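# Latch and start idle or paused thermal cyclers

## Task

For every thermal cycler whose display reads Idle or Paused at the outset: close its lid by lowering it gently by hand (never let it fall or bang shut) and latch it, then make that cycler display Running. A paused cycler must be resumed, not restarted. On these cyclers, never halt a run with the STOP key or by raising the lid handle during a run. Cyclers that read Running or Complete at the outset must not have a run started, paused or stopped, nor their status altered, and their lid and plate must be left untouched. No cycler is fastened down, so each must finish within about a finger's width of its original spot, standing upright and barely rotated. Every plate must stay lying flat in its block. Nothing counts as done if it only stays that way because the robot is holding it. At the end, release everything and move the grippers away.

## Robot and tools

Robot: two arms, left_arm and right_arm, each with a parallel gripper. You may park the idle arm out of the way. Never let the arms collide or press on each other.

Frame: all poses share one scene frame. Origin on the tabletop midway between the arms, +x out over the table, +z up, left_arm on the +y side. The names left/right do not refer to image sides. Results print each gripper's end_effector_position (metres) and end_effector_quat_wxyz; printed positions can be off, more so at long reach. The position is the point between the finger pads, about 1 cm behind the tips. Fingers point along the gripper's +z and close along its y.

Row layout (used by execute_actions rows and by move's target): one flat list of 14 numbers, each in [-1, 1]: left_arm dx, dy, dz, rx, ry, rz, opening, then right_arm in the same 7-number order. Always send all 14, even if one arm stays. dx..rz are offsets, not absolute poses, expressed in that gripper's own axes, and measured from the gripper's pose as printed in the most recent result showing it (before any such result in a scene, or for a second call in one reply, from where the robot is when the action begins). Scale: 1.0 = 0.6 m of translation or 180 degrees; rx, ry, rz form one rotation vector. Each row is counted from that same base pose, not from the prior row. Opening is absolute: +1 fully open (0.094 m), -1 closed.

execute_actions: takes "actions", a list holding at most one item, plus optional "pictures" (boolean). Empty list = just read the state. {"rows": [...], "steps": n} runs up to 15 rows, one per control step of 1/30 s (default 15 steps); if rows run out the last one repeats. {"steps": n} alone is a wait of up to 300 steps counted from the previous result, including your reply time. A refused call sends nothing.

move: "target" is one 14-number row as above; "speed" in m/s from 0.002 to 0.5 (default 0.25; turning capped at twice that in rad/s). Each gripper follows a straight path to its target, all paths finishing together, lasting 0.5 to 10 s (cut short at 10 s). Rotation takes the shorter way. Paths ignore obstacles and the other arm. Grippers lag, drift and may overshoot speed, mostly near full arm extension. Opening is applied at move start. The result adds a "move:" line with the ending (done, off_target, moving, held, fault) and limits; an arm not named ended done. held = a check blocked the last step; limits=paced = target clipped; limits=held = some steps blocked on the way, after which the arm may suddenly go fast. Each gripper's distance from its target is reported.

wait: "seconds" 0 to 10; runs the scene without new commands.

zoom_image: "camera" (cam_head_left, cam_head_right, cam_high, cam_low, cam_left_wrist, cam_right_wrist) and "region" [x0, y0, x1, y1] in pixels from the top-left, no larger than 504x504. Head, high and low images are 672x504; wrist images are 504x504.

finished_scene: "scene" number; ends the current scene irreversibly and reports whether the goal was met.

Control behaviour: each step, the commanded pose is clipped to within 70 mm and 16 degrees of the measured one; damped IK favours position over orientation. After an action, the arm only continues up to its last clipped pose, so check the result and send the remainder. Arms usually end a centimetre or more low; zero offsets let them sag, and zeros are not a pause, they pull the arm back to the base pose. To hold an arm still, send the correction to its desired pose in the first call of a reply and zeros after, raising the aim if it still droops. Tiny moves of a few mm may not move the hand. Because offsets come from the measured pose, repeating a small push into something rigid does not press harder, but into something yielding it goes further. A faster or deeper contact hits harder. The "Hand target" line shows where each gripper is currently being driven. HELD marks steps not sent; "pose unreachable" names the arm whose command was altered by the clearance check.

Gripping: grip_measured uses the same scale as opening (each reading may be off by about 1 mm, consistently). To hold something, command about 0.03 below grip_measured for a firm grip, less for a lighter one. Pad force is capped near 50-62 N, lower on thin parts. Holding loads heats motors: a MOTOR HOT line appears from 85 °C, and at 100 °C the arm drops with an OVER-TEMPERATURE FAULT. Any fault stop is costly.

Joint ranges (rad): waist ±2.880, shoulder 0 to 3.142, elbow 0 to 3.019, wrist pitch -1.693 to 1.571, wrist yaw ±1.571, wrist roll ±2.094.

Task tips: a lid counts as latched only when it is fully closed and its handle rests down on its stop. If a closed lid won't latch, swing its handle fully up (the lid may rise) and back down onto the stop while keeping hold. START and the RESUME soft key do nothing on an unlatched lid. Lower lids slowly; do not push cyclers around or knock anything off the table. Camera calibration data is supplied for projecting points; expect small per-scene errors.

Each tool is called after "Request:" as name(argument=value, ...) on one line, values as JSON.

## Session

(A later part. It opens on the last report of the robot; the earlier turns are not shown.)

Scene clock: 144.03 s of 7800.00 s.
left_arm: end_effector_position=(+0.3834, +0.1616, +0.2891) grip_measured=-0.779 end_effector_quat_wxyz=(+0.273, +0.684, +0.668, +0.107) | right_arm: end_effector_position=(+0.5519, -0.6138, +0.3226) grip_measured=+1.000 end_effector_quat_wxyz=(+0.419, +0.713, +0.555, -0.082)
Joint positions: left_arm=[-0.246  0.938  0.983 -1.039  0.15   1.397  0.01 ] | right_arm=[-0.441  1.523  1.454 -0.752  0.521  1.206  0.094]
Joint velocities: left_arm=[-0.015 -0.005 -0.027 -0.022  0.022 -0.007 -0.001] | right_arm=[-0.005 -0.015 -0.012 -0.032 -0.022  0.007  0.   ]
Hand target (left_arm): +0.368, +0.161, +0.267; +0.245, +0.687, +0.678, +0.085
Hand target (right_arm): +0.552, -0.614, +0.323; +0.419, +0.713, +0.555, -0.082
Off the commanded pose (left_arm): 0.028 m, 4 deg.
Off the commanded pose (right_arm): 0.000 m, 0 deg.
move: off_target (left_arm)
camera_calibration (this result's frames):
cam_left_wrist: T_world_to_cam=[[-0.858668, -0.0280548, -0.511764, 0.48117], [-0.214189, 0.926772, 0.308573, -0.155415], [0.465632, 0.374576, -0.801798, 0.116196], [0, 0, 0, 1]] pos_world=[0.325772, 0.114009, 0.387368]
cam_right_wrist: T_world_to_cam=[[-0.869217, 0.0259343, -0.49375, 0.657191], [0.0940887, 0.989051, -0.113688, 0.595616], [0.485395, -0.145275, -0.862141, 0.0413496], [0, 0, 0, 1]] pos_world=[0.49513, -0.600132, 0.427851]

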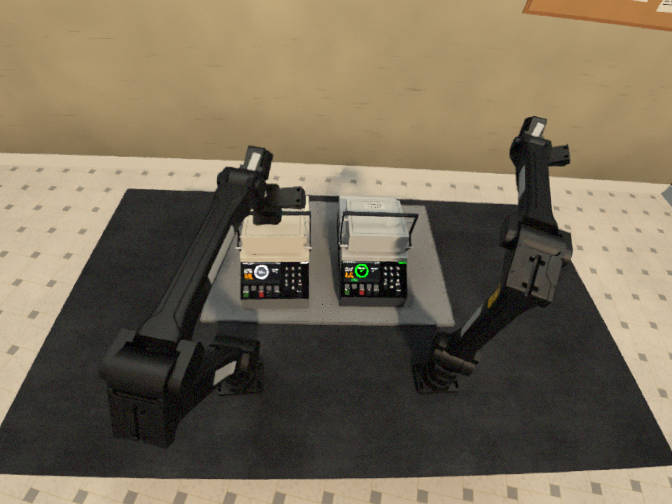

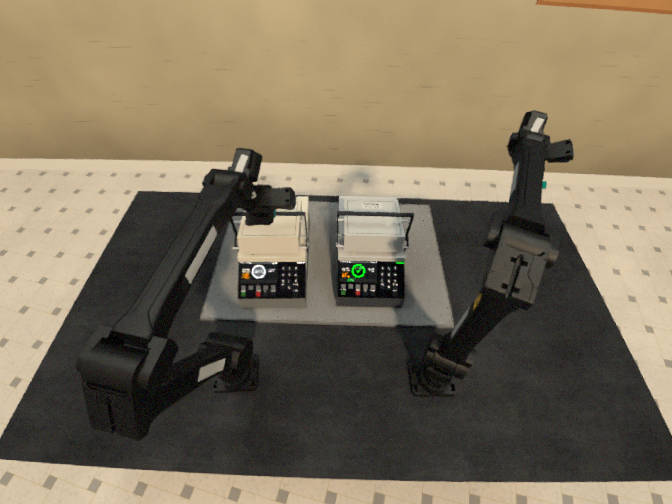

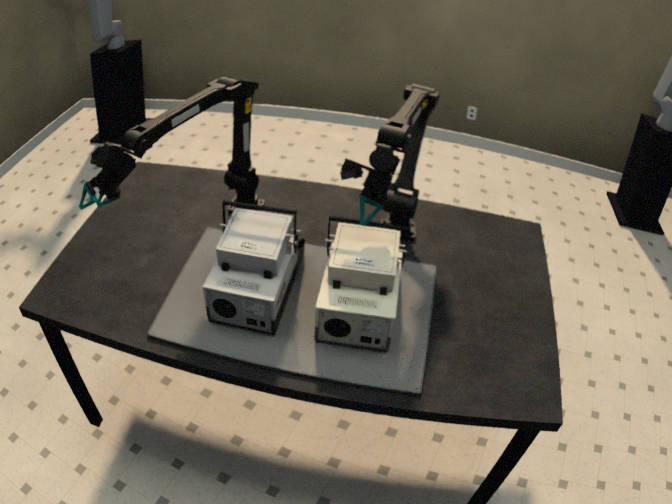

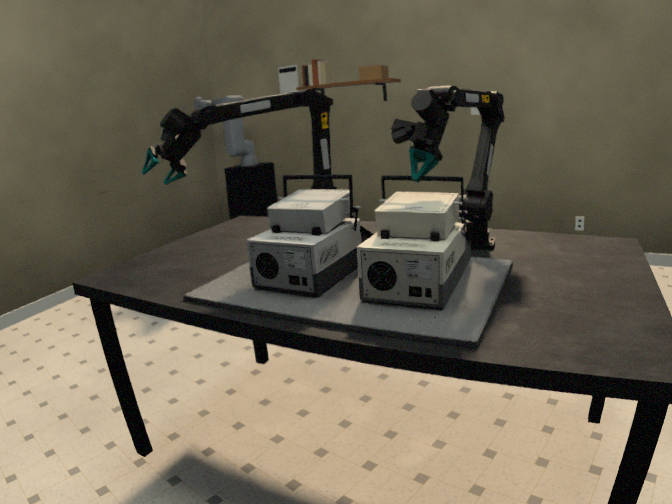

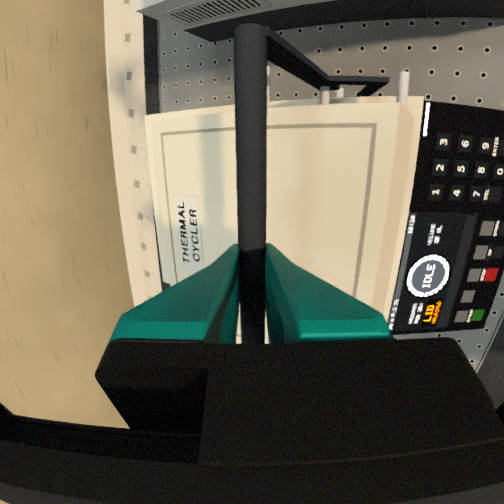

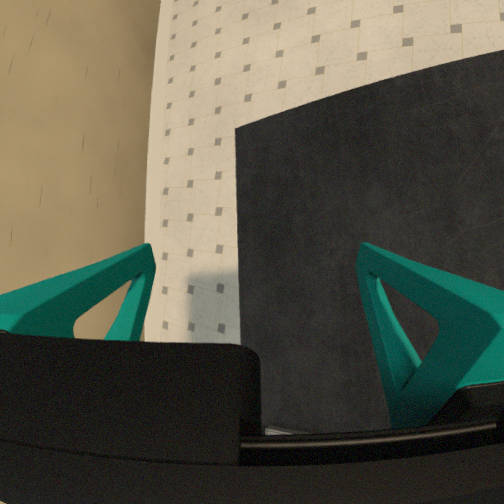

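Request:
move(target=[0,-0.085,-0.015,-0.03,0,0,-0.8,0,0,0,0,0,0,1], speed=0.04)

Request:
move(target=[0,-0.085,0.0,-0.04,0,0,-0.8,0,0,0,0,0,0,1], speed=0.04)

Request:
move(target=[0,-0.07,0.02,-0.05,0,0,-0.8,0,0,0,0,0,0,1], speed=0.04)

Scene clock: 153.60 s of 7800.00 s.
left_arm: end_effector_position=(+0.3448, +0.1595, +0.2824) grip_measured=-0.780 end_effector_quat_wxyz=(+0.318, +0.674, +0.650, +0.150) | right_arm: end_effector_position=(+0.5519, -0.6138, +0.3226) grip_measured=+1.000 end_effector_quat_wxyz=(+0.419, +0.713, +0.555, -0.082)
Joint positions: left_arm=[-0.291  0.747  0.826 -0.938  0.109  1.369  0.01 ] | right_arm=[-0.441  1.523  1.454 -0.752  0.521  1.206  0.094]
Joint velocities: left_arm=[-0.015 -0.024 -0.027  0.002  0.007  0.007 -0.   ] | right_arm=[-0.005 -0.015 -0.017 -0.007  0.022 -0.022  0.   ]
Hand target (left_arm): +0.335, +0.161, +0.271; +0.305, +0.671, +0.662, +0.139
Hand target (right_arm): +0.552, -0.614, +0.323; +0.419, +0.713, +0.555, -0.082
Off the commanded pose (left_arm): 0.016 m, 3 deg.
Off the commanded pose (right_arm): 0.000 m, 0 deg.
After step 90, 4.97 s passed at rest.
move: off_target (left_arm)
camera_calibration (this result's frames):
cam_left_wrist: T_world_to_cam=[[-0.784386, -0.0333815, -0.619375, 0.450129], [-0.253815, 0.928397, 0.271399, -0.135817], [0.565966, 0.370088, -0.736694, 0.0772818], [0, 0, 0, 1]] pos_world=[0.274864, 0.112517, 0.372592]
cam_right_wrist: T_world_to_cam=[[-0.869217, 0.0259343, -0.49375, 0.657191], [0.0940887, 0.989051, -0.113688, 0.595616], [0.485395, -0.145275, -0.862141, 0.0413496], [0, 0, 0, 1]] pos_world=[0.49513, -0.600132, 0.427851]

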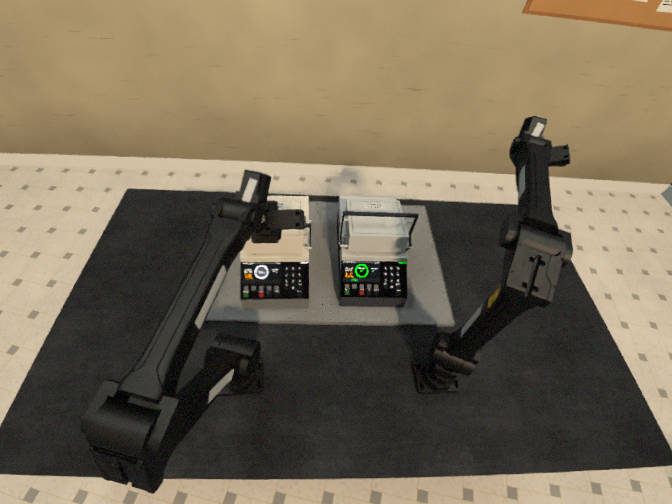

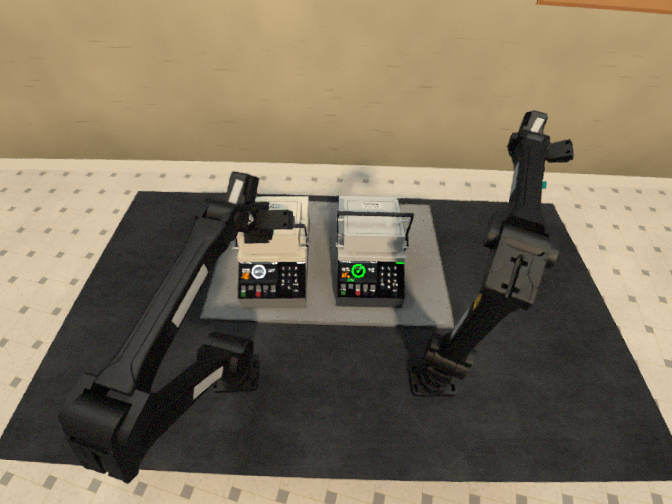

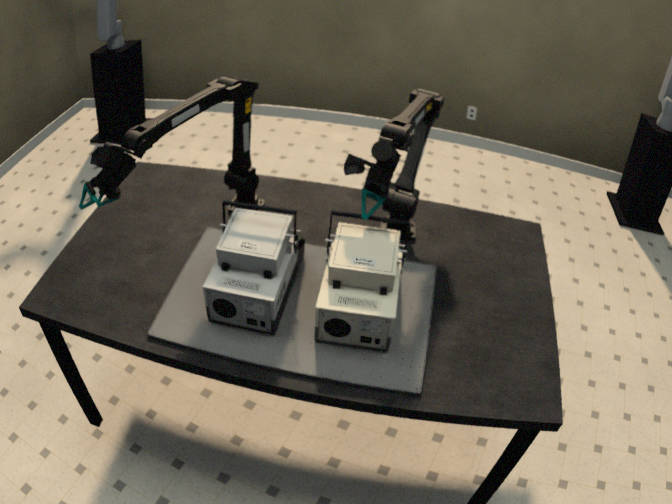

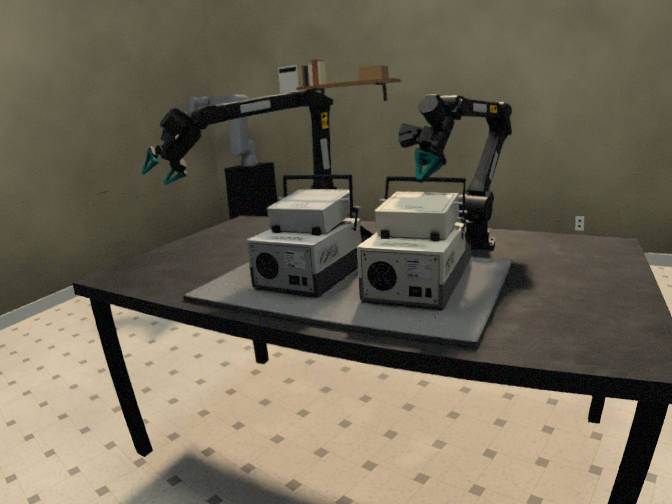

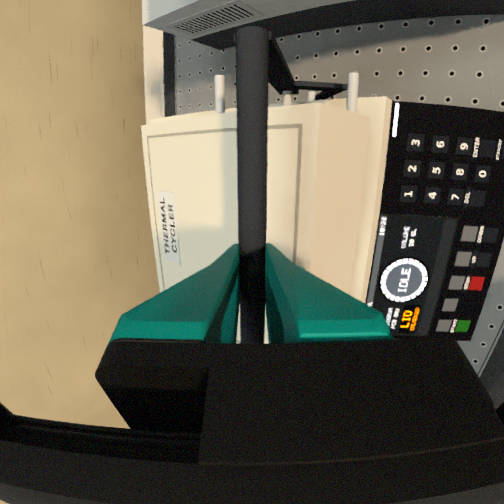

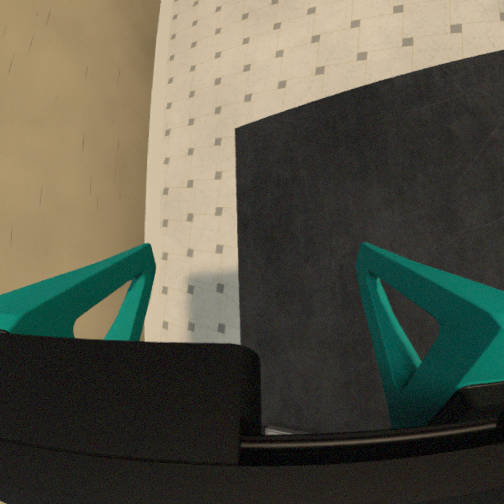

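Scene clock: 155.47 s of 7800.00 s.
left_arm: end_effector_position=(+0.3184, +0.1577, +0.2602) grip_measured=-0.781 end_effector_quat_wxyz=(+0.367, +0.655, +0.628, +0.206) | right_arm: end_effector_position=(+0.5519, -0.6138, +0.3226) grip_measured=+1.000 end_effector_quat_wxyz=(+0.419, +0.713, +0.555, -0.082)
Joint positions: left_arm=[-0.366  0.563  0.639 -0.779  0.016  1.333  0.01 ] | right_arm=[-0.441  1.523  1.454 -0.752  0.521  1.206  0.094]
Joint velocities: left_arm=[ 0.005  0.005 -0.017 -0.002  0.007 -0.095  0.   ] | right_arm=[-0.005 -0.015  0.002 -0.012 -0.022 -0.007  0.   ]
Hand target (left_arm): +0.306, +0.157, +0.250; +0.360, +0.653, +0.639, +0.190
Hand target (right_arm): +0.552, -0.614, +0.323; +0.419, +0.713, +0.555, -0.082
Off the commanded pose (left_arm): 0.017 m, 2 deg.
Off the commanded pose (right_arm): 0.000 m, 0 deg.
move: off_target (left_arm)
camera_calibration (this result's frames):
cam_left_wrist: T_world_to_cam=[[-0.675599, -0.0443594, -0.735934, 0.41311], [-0.309522, 0.923027, 0.22851, -0.105052], [0.66915, 0.382169, -0.637326, 0.0159353], [0, 0, 0, 1]] pos_world=[0.235918, 0.109201, 0.338183]
cam_right_wrist: T_world_to_cam=[[-0.869217, 0.0259343, -0.49375, 0.657191], [0.0940887, 0.989051, -0.113688, 0.595616], [0.485395, -0.145275, -0.862141, 0.0413496], [0, 0, 0, 1]] pos_world=[0.49513, -0.600132, 0.427851]

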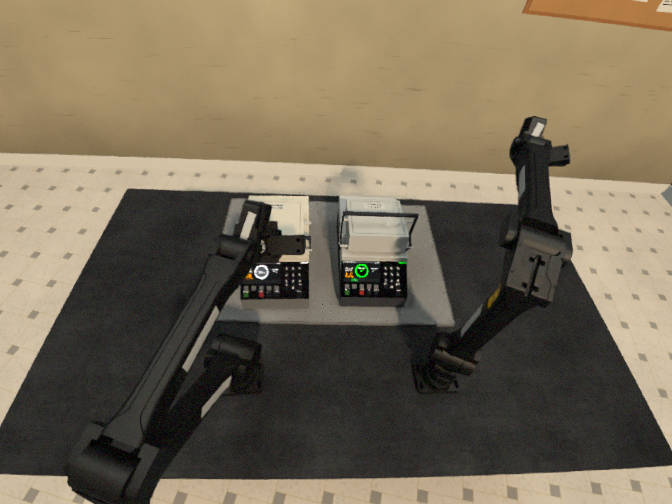

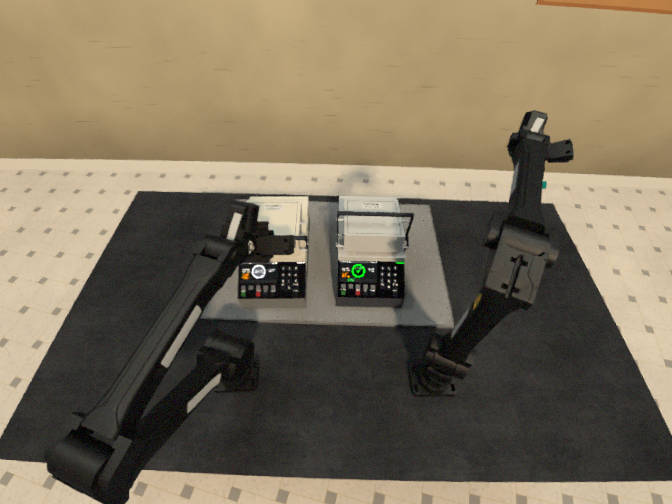

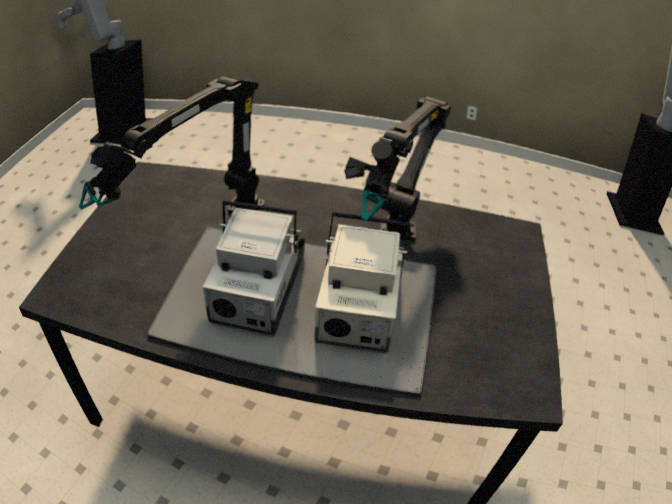

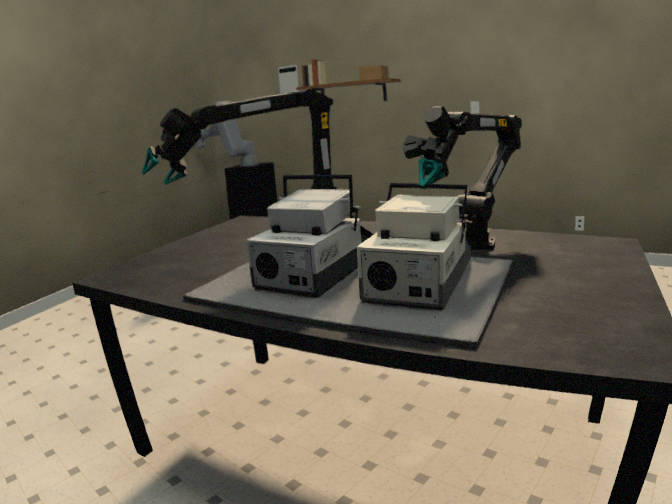

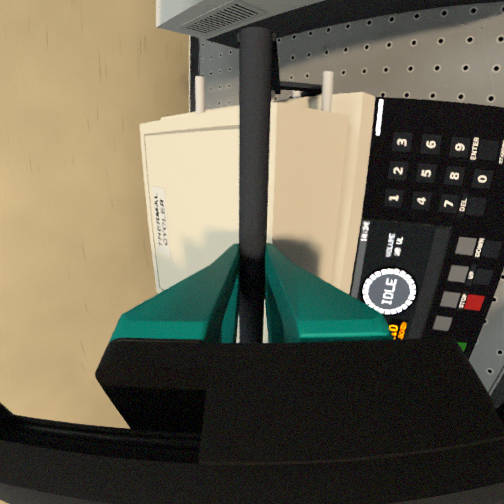

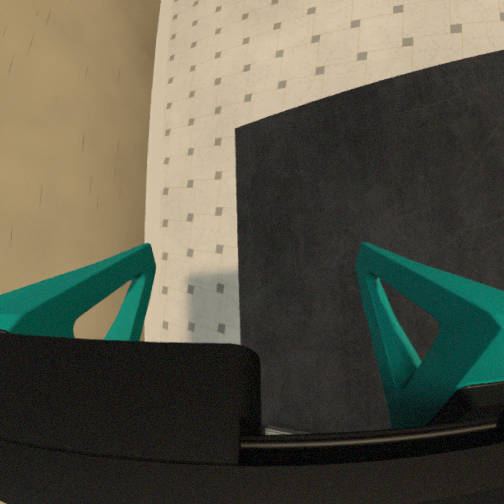

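Scene clock: 157.67 s of 7800.00 s.
left_arm: end_effector_position=(+0.3055, +0.1566, +0.2435) grip_measured=-0.781 end_effector_quat_wxyz=(+0.426, +0.623, +0.594, +0.279) | right_arm: end_effector_position=(+0.5519, -0.6138, +0.3226) grip_measured=+1.000 end_effector_quat_wxyz=(+0.419, +0.713, +0.555, -0.082)
Joint positions: left_arm=[-0.463  0.394  0.456 -0.568 -0.123  1.321  0.01 ] | right_arm=[-0.441  1.523  1.454 -0.752  0.521  1.206  0.094]
Joint velocities: left_arm=[-0.015 -0.005 -0.002  0.007  0.081 -0.081 -0.   ] | right_arm=[-0.015 -0.015 -0.002  0.017  0.037 -0.022  0.   ]
Hand target (left_arm): +0.299, +0.153, +0.222; +0.416, +0.624, +0.610, +0.255
Hand target (right_arm): +0.552, -0.614, +0.323; +0.419, +0.713, +0.555, -0.082
Off the commanded pose (left_arm): 0.023 m, 3 deg.
Off the commanded pose (right_arm): 0.000 m, 0 deg.
move: off_target (left_arm)
camera_calibration (this result's frames):
cam_left_wrist: T_world_to_cam=[[-0.507882, -0.0557254, -0.859622, 0.37262], [-0.373323, 0.913563, 0.161344, -0.0669533], [0.776329, 0.402861, -0.484786, -0.058796], [0, 0, 0, 1]] pos_world=[0.209897, 0.105617, 0.302612]
cam_right_wrist: T_world_to_cam=[[-0.869217, 0.0259343, -0.49375, 0.657191], [0.0940887, 0.989051, -0.113688, 0.595616], [0.485395, -0.145275, -0.862141, 0.0413496], [0, 0, 0, 1]] pos_world=[0.49513, -0.600132, 0.427851]

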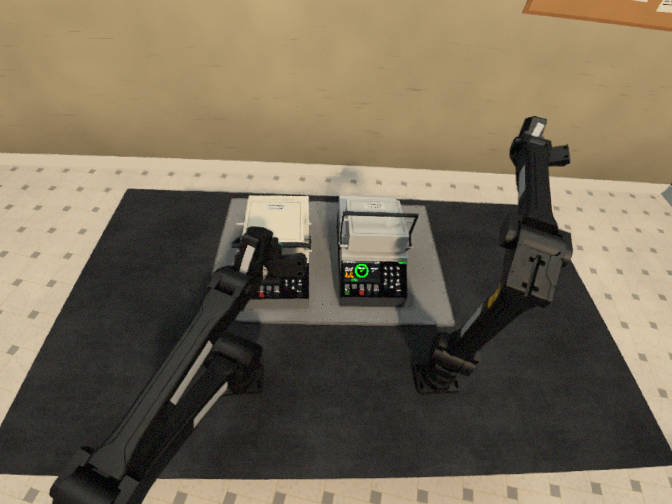

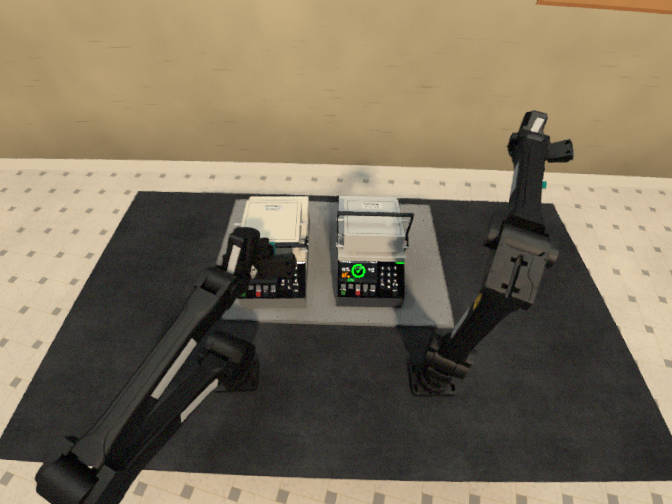

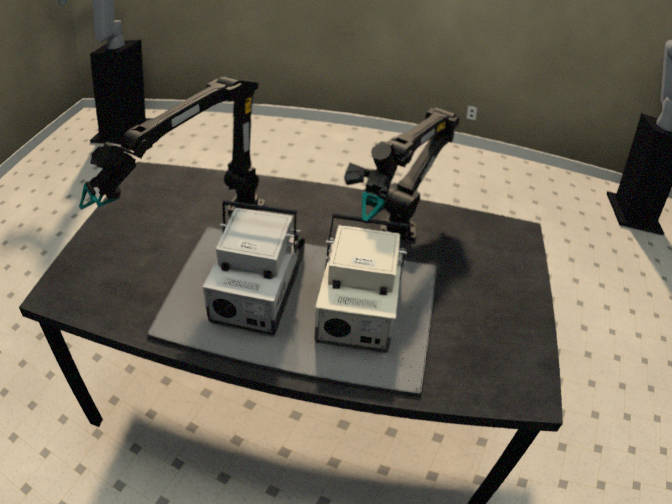

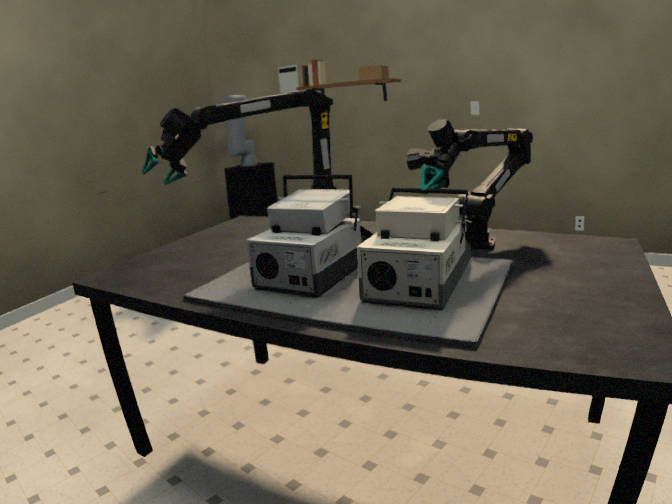

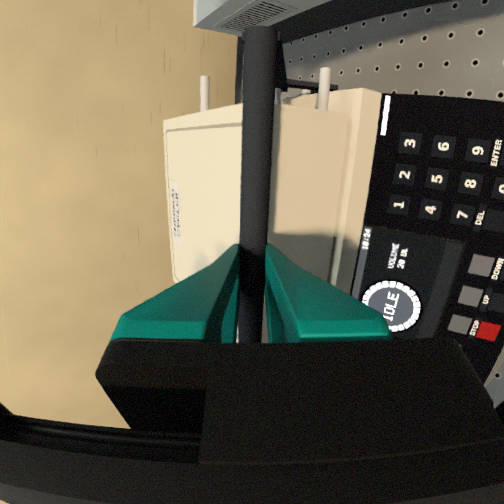

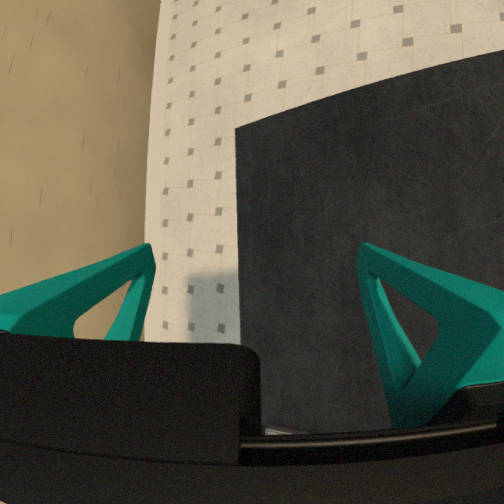

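Request:
move(target=[0,-0.085,0.04,0.02,0,0,-0.76,0,0,0,0,0,0,1], speed=0.04)

Request:
move(target=[0,-0.06,0.04,0.02,0,0,-0.76,0,0,0,0,0,0,1], speed=0.04)

Scene clock: 166.90 s of 7800.00 s.
left_arm: end_effector_position=(+0.3037, +0.1561, +0.2389) grip_measured=-0.758 end_effector_quat_wxyz=(+0.439, +0.614, +0.585, +0.296) | right_arm: end_effector_position=(+0.5519, -0.6138, +0.3226) grip_measured=+1.000 end_effector_quat_wxyz=(+0.419, +0.713, +0.555, -0.082)
Joint positions: left_arm=[-0.488  0.361  0.412 -0.51  -0.159  1.325  0.011] | right_arm=[-0.441  1.523  1.454 -0.752  0.521  1.206  0.094]
Joint velocities: left_arm=[-0.015 -0.005  0.017  0.007  0.051 -0.037 -0.   ] | right_arm=[-0.005 -0.015  0.007 -0.017 -0.11  -0.022  0.   ]
Hand target (left_arm): +0.297, +0.151, +0.190; +0.406, +0.636, +0.603, +0.260
Hand target (right_arm): +0.552, -0.614, +0.323; +0.419, +0.713, +0.555, -0.082
Off the commanded pose (left_arm): 0.052 m, 6 deg.
Off the commanded pose (right_arm): 0.000 m, 0 deg.
After step 90, 4.60 s passed at rest.
move: off_target (left_arm)
camera_calibration (this result's frames):
cam_left_wrist: T_world_to_cam=[[-0.463864, -0.05722, -0.884057, 0.360448], [-0.385838, 0.911344, 0.143463, -0.0578964], [0.797471, 0.40765, -0.444817, -0.0761598], [0, 0, 0, 1]] pos_world=[0.205596, 0.104435, 0.293086]
cam_right_wrist: T_world_to_cam=[[-0.869217, 0.0259343, -0.49375, 0.657191], [0.0940887, 0.989051, -0.113688, 0.595616], [0.485395, -0.145275, -0.862141, 0.0413496], [0, 0, 0, 1]] pos_world=[0.49513, -0.600132, 0.427851]

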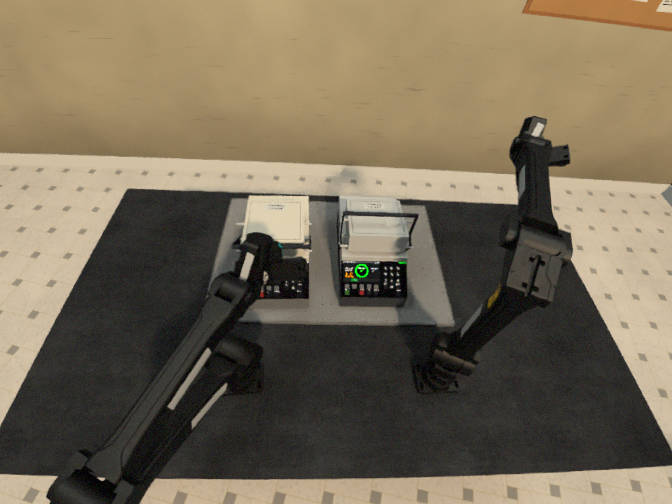

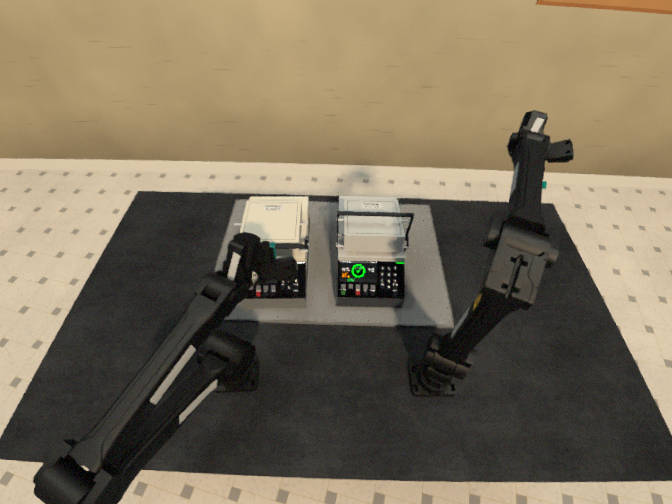

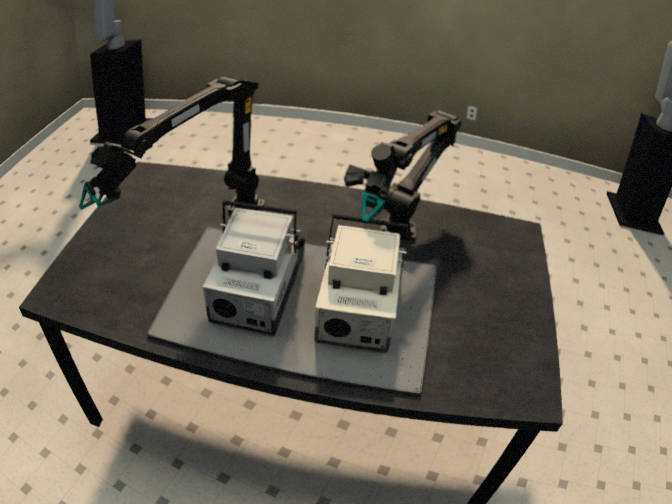

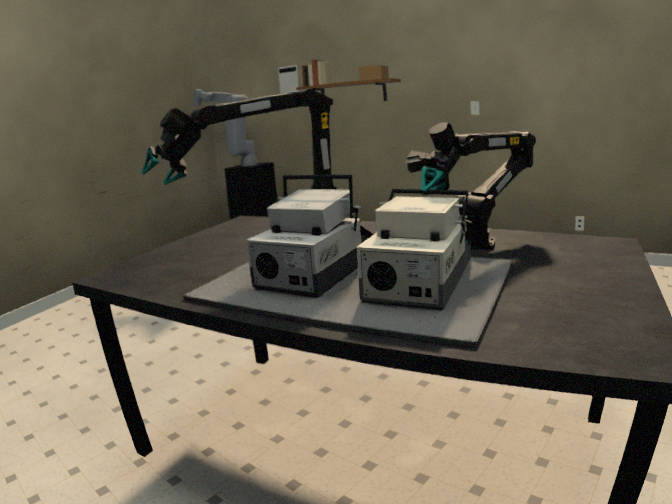

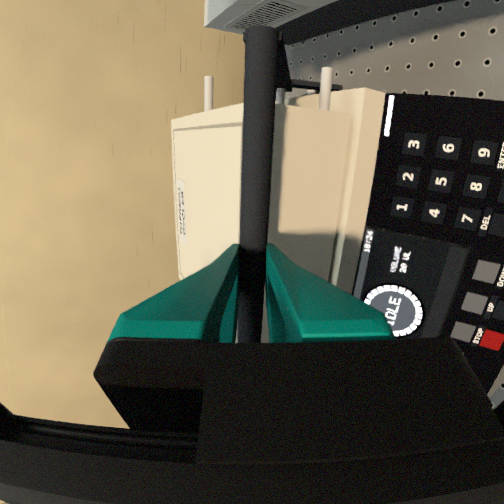

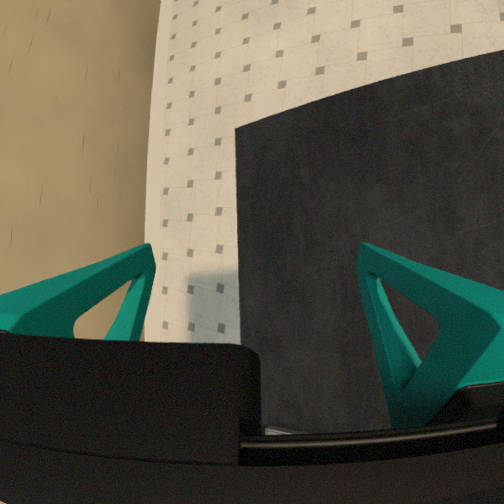

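Scene clock: 168.20 s of 7800.00 s.
left_arm: end_effector_position=(+0.3065, +0.1562, +0.2425) grip_measured=-0.757 end_effector_quat_wxyz=(+0.451, +0.606, +0.579, +0.306) | right_arm: end_effector_position=(+0.5519, -0.6138, +0.3226) grip_measured=+1.000 end_effector_quat_wxyz=(+0.419, +0.713, +0.555, -0.082)
Joint positions: left_arm=[-0.488  0.356  0.399 -0.468 -0.167  1.33   0.011] | right_arm=[-0.441  1.523  1.454 -0.752  0.521  1.206  0.094]
Joint velocities: left_arm=[-0.005  0.005 -0.012  0.012  0.022  0.022 -0.   ] | right_arm=[-0.005  0.005 -0.002  0.002 -0.037 -0.037  0.   ]
Hand target (left_arm): +0.304, +0.151, +0.198; +0.420, +0.627, +0.594, +0.278
Hand target (right_arm): +0.552, -0.614, +0.323; +0.419, +0.713, +0.555, -0.082
Off the commanded pose (left_arm): 0.047 m, 6 deg.
Off the commanded pose (right_arm): 0.000 m, 0 deg.
move: off_target (left_arm)
camera_calibration (this result's frames):
cam_left_wrist: T_world_to_cam=[[-0.431985, -0.064145, -0.899597, 0.360033], [-0.394322, 0.910509, 0.12443, -0.0500832], [0.81111, 0.408483, -0.41862, -0.0875024], [0, 0, 0, 1]] pos_world=[0.206754, 0.104439, 0.293486]
cam_right_wrist: T_world_to_cam=[[-0.869217, 0.0259343, -0.49375, 0.657191], [0.0940887, 0.989051, -0.113688, 0.595616], [0.485395, -0.145275, -0.862141, 0.0413496], [0, 0, 0, 1]] pos_world=[0.49513, -0.600132, 0.427851]

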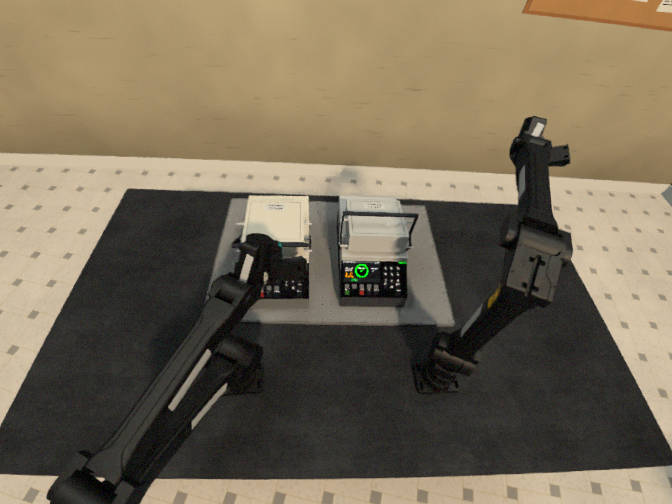

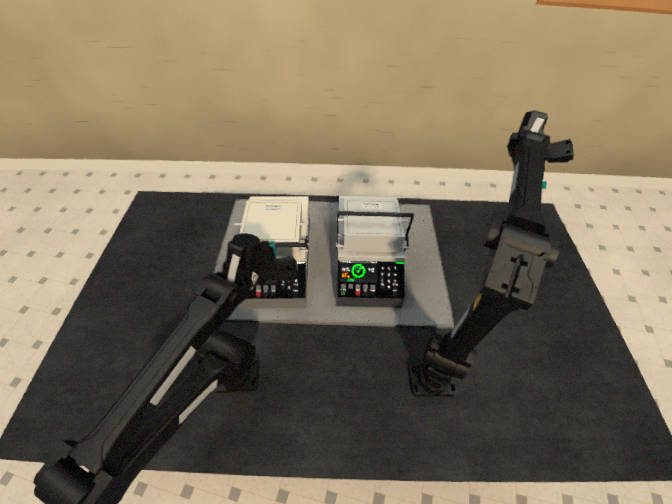

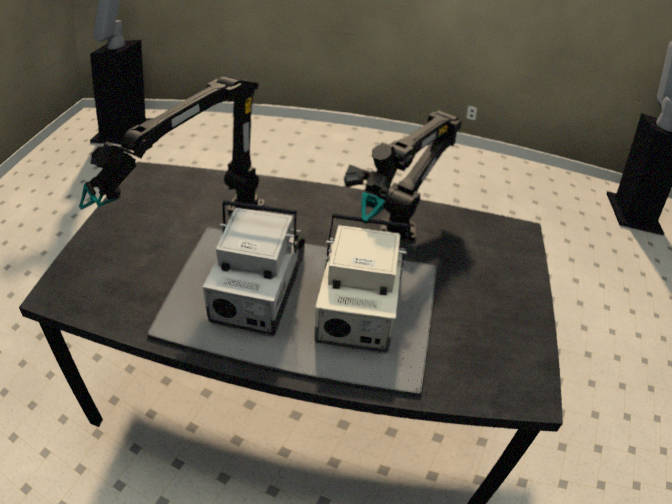

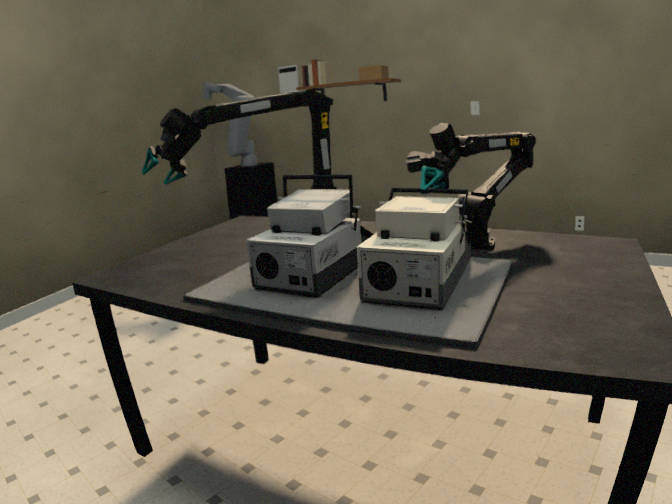

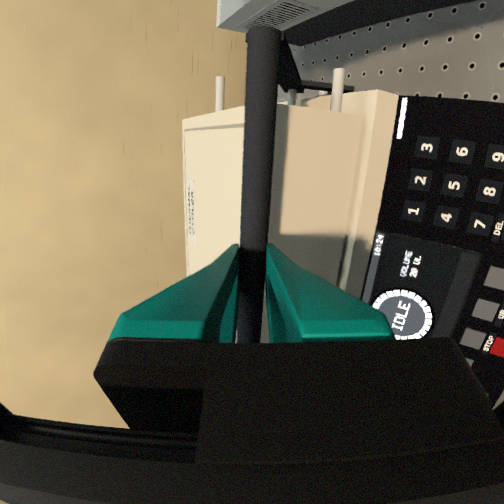

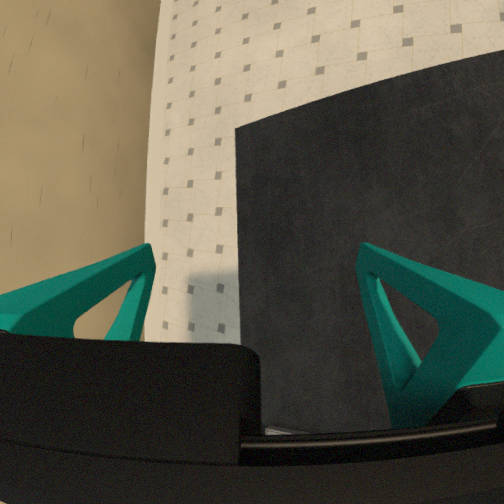

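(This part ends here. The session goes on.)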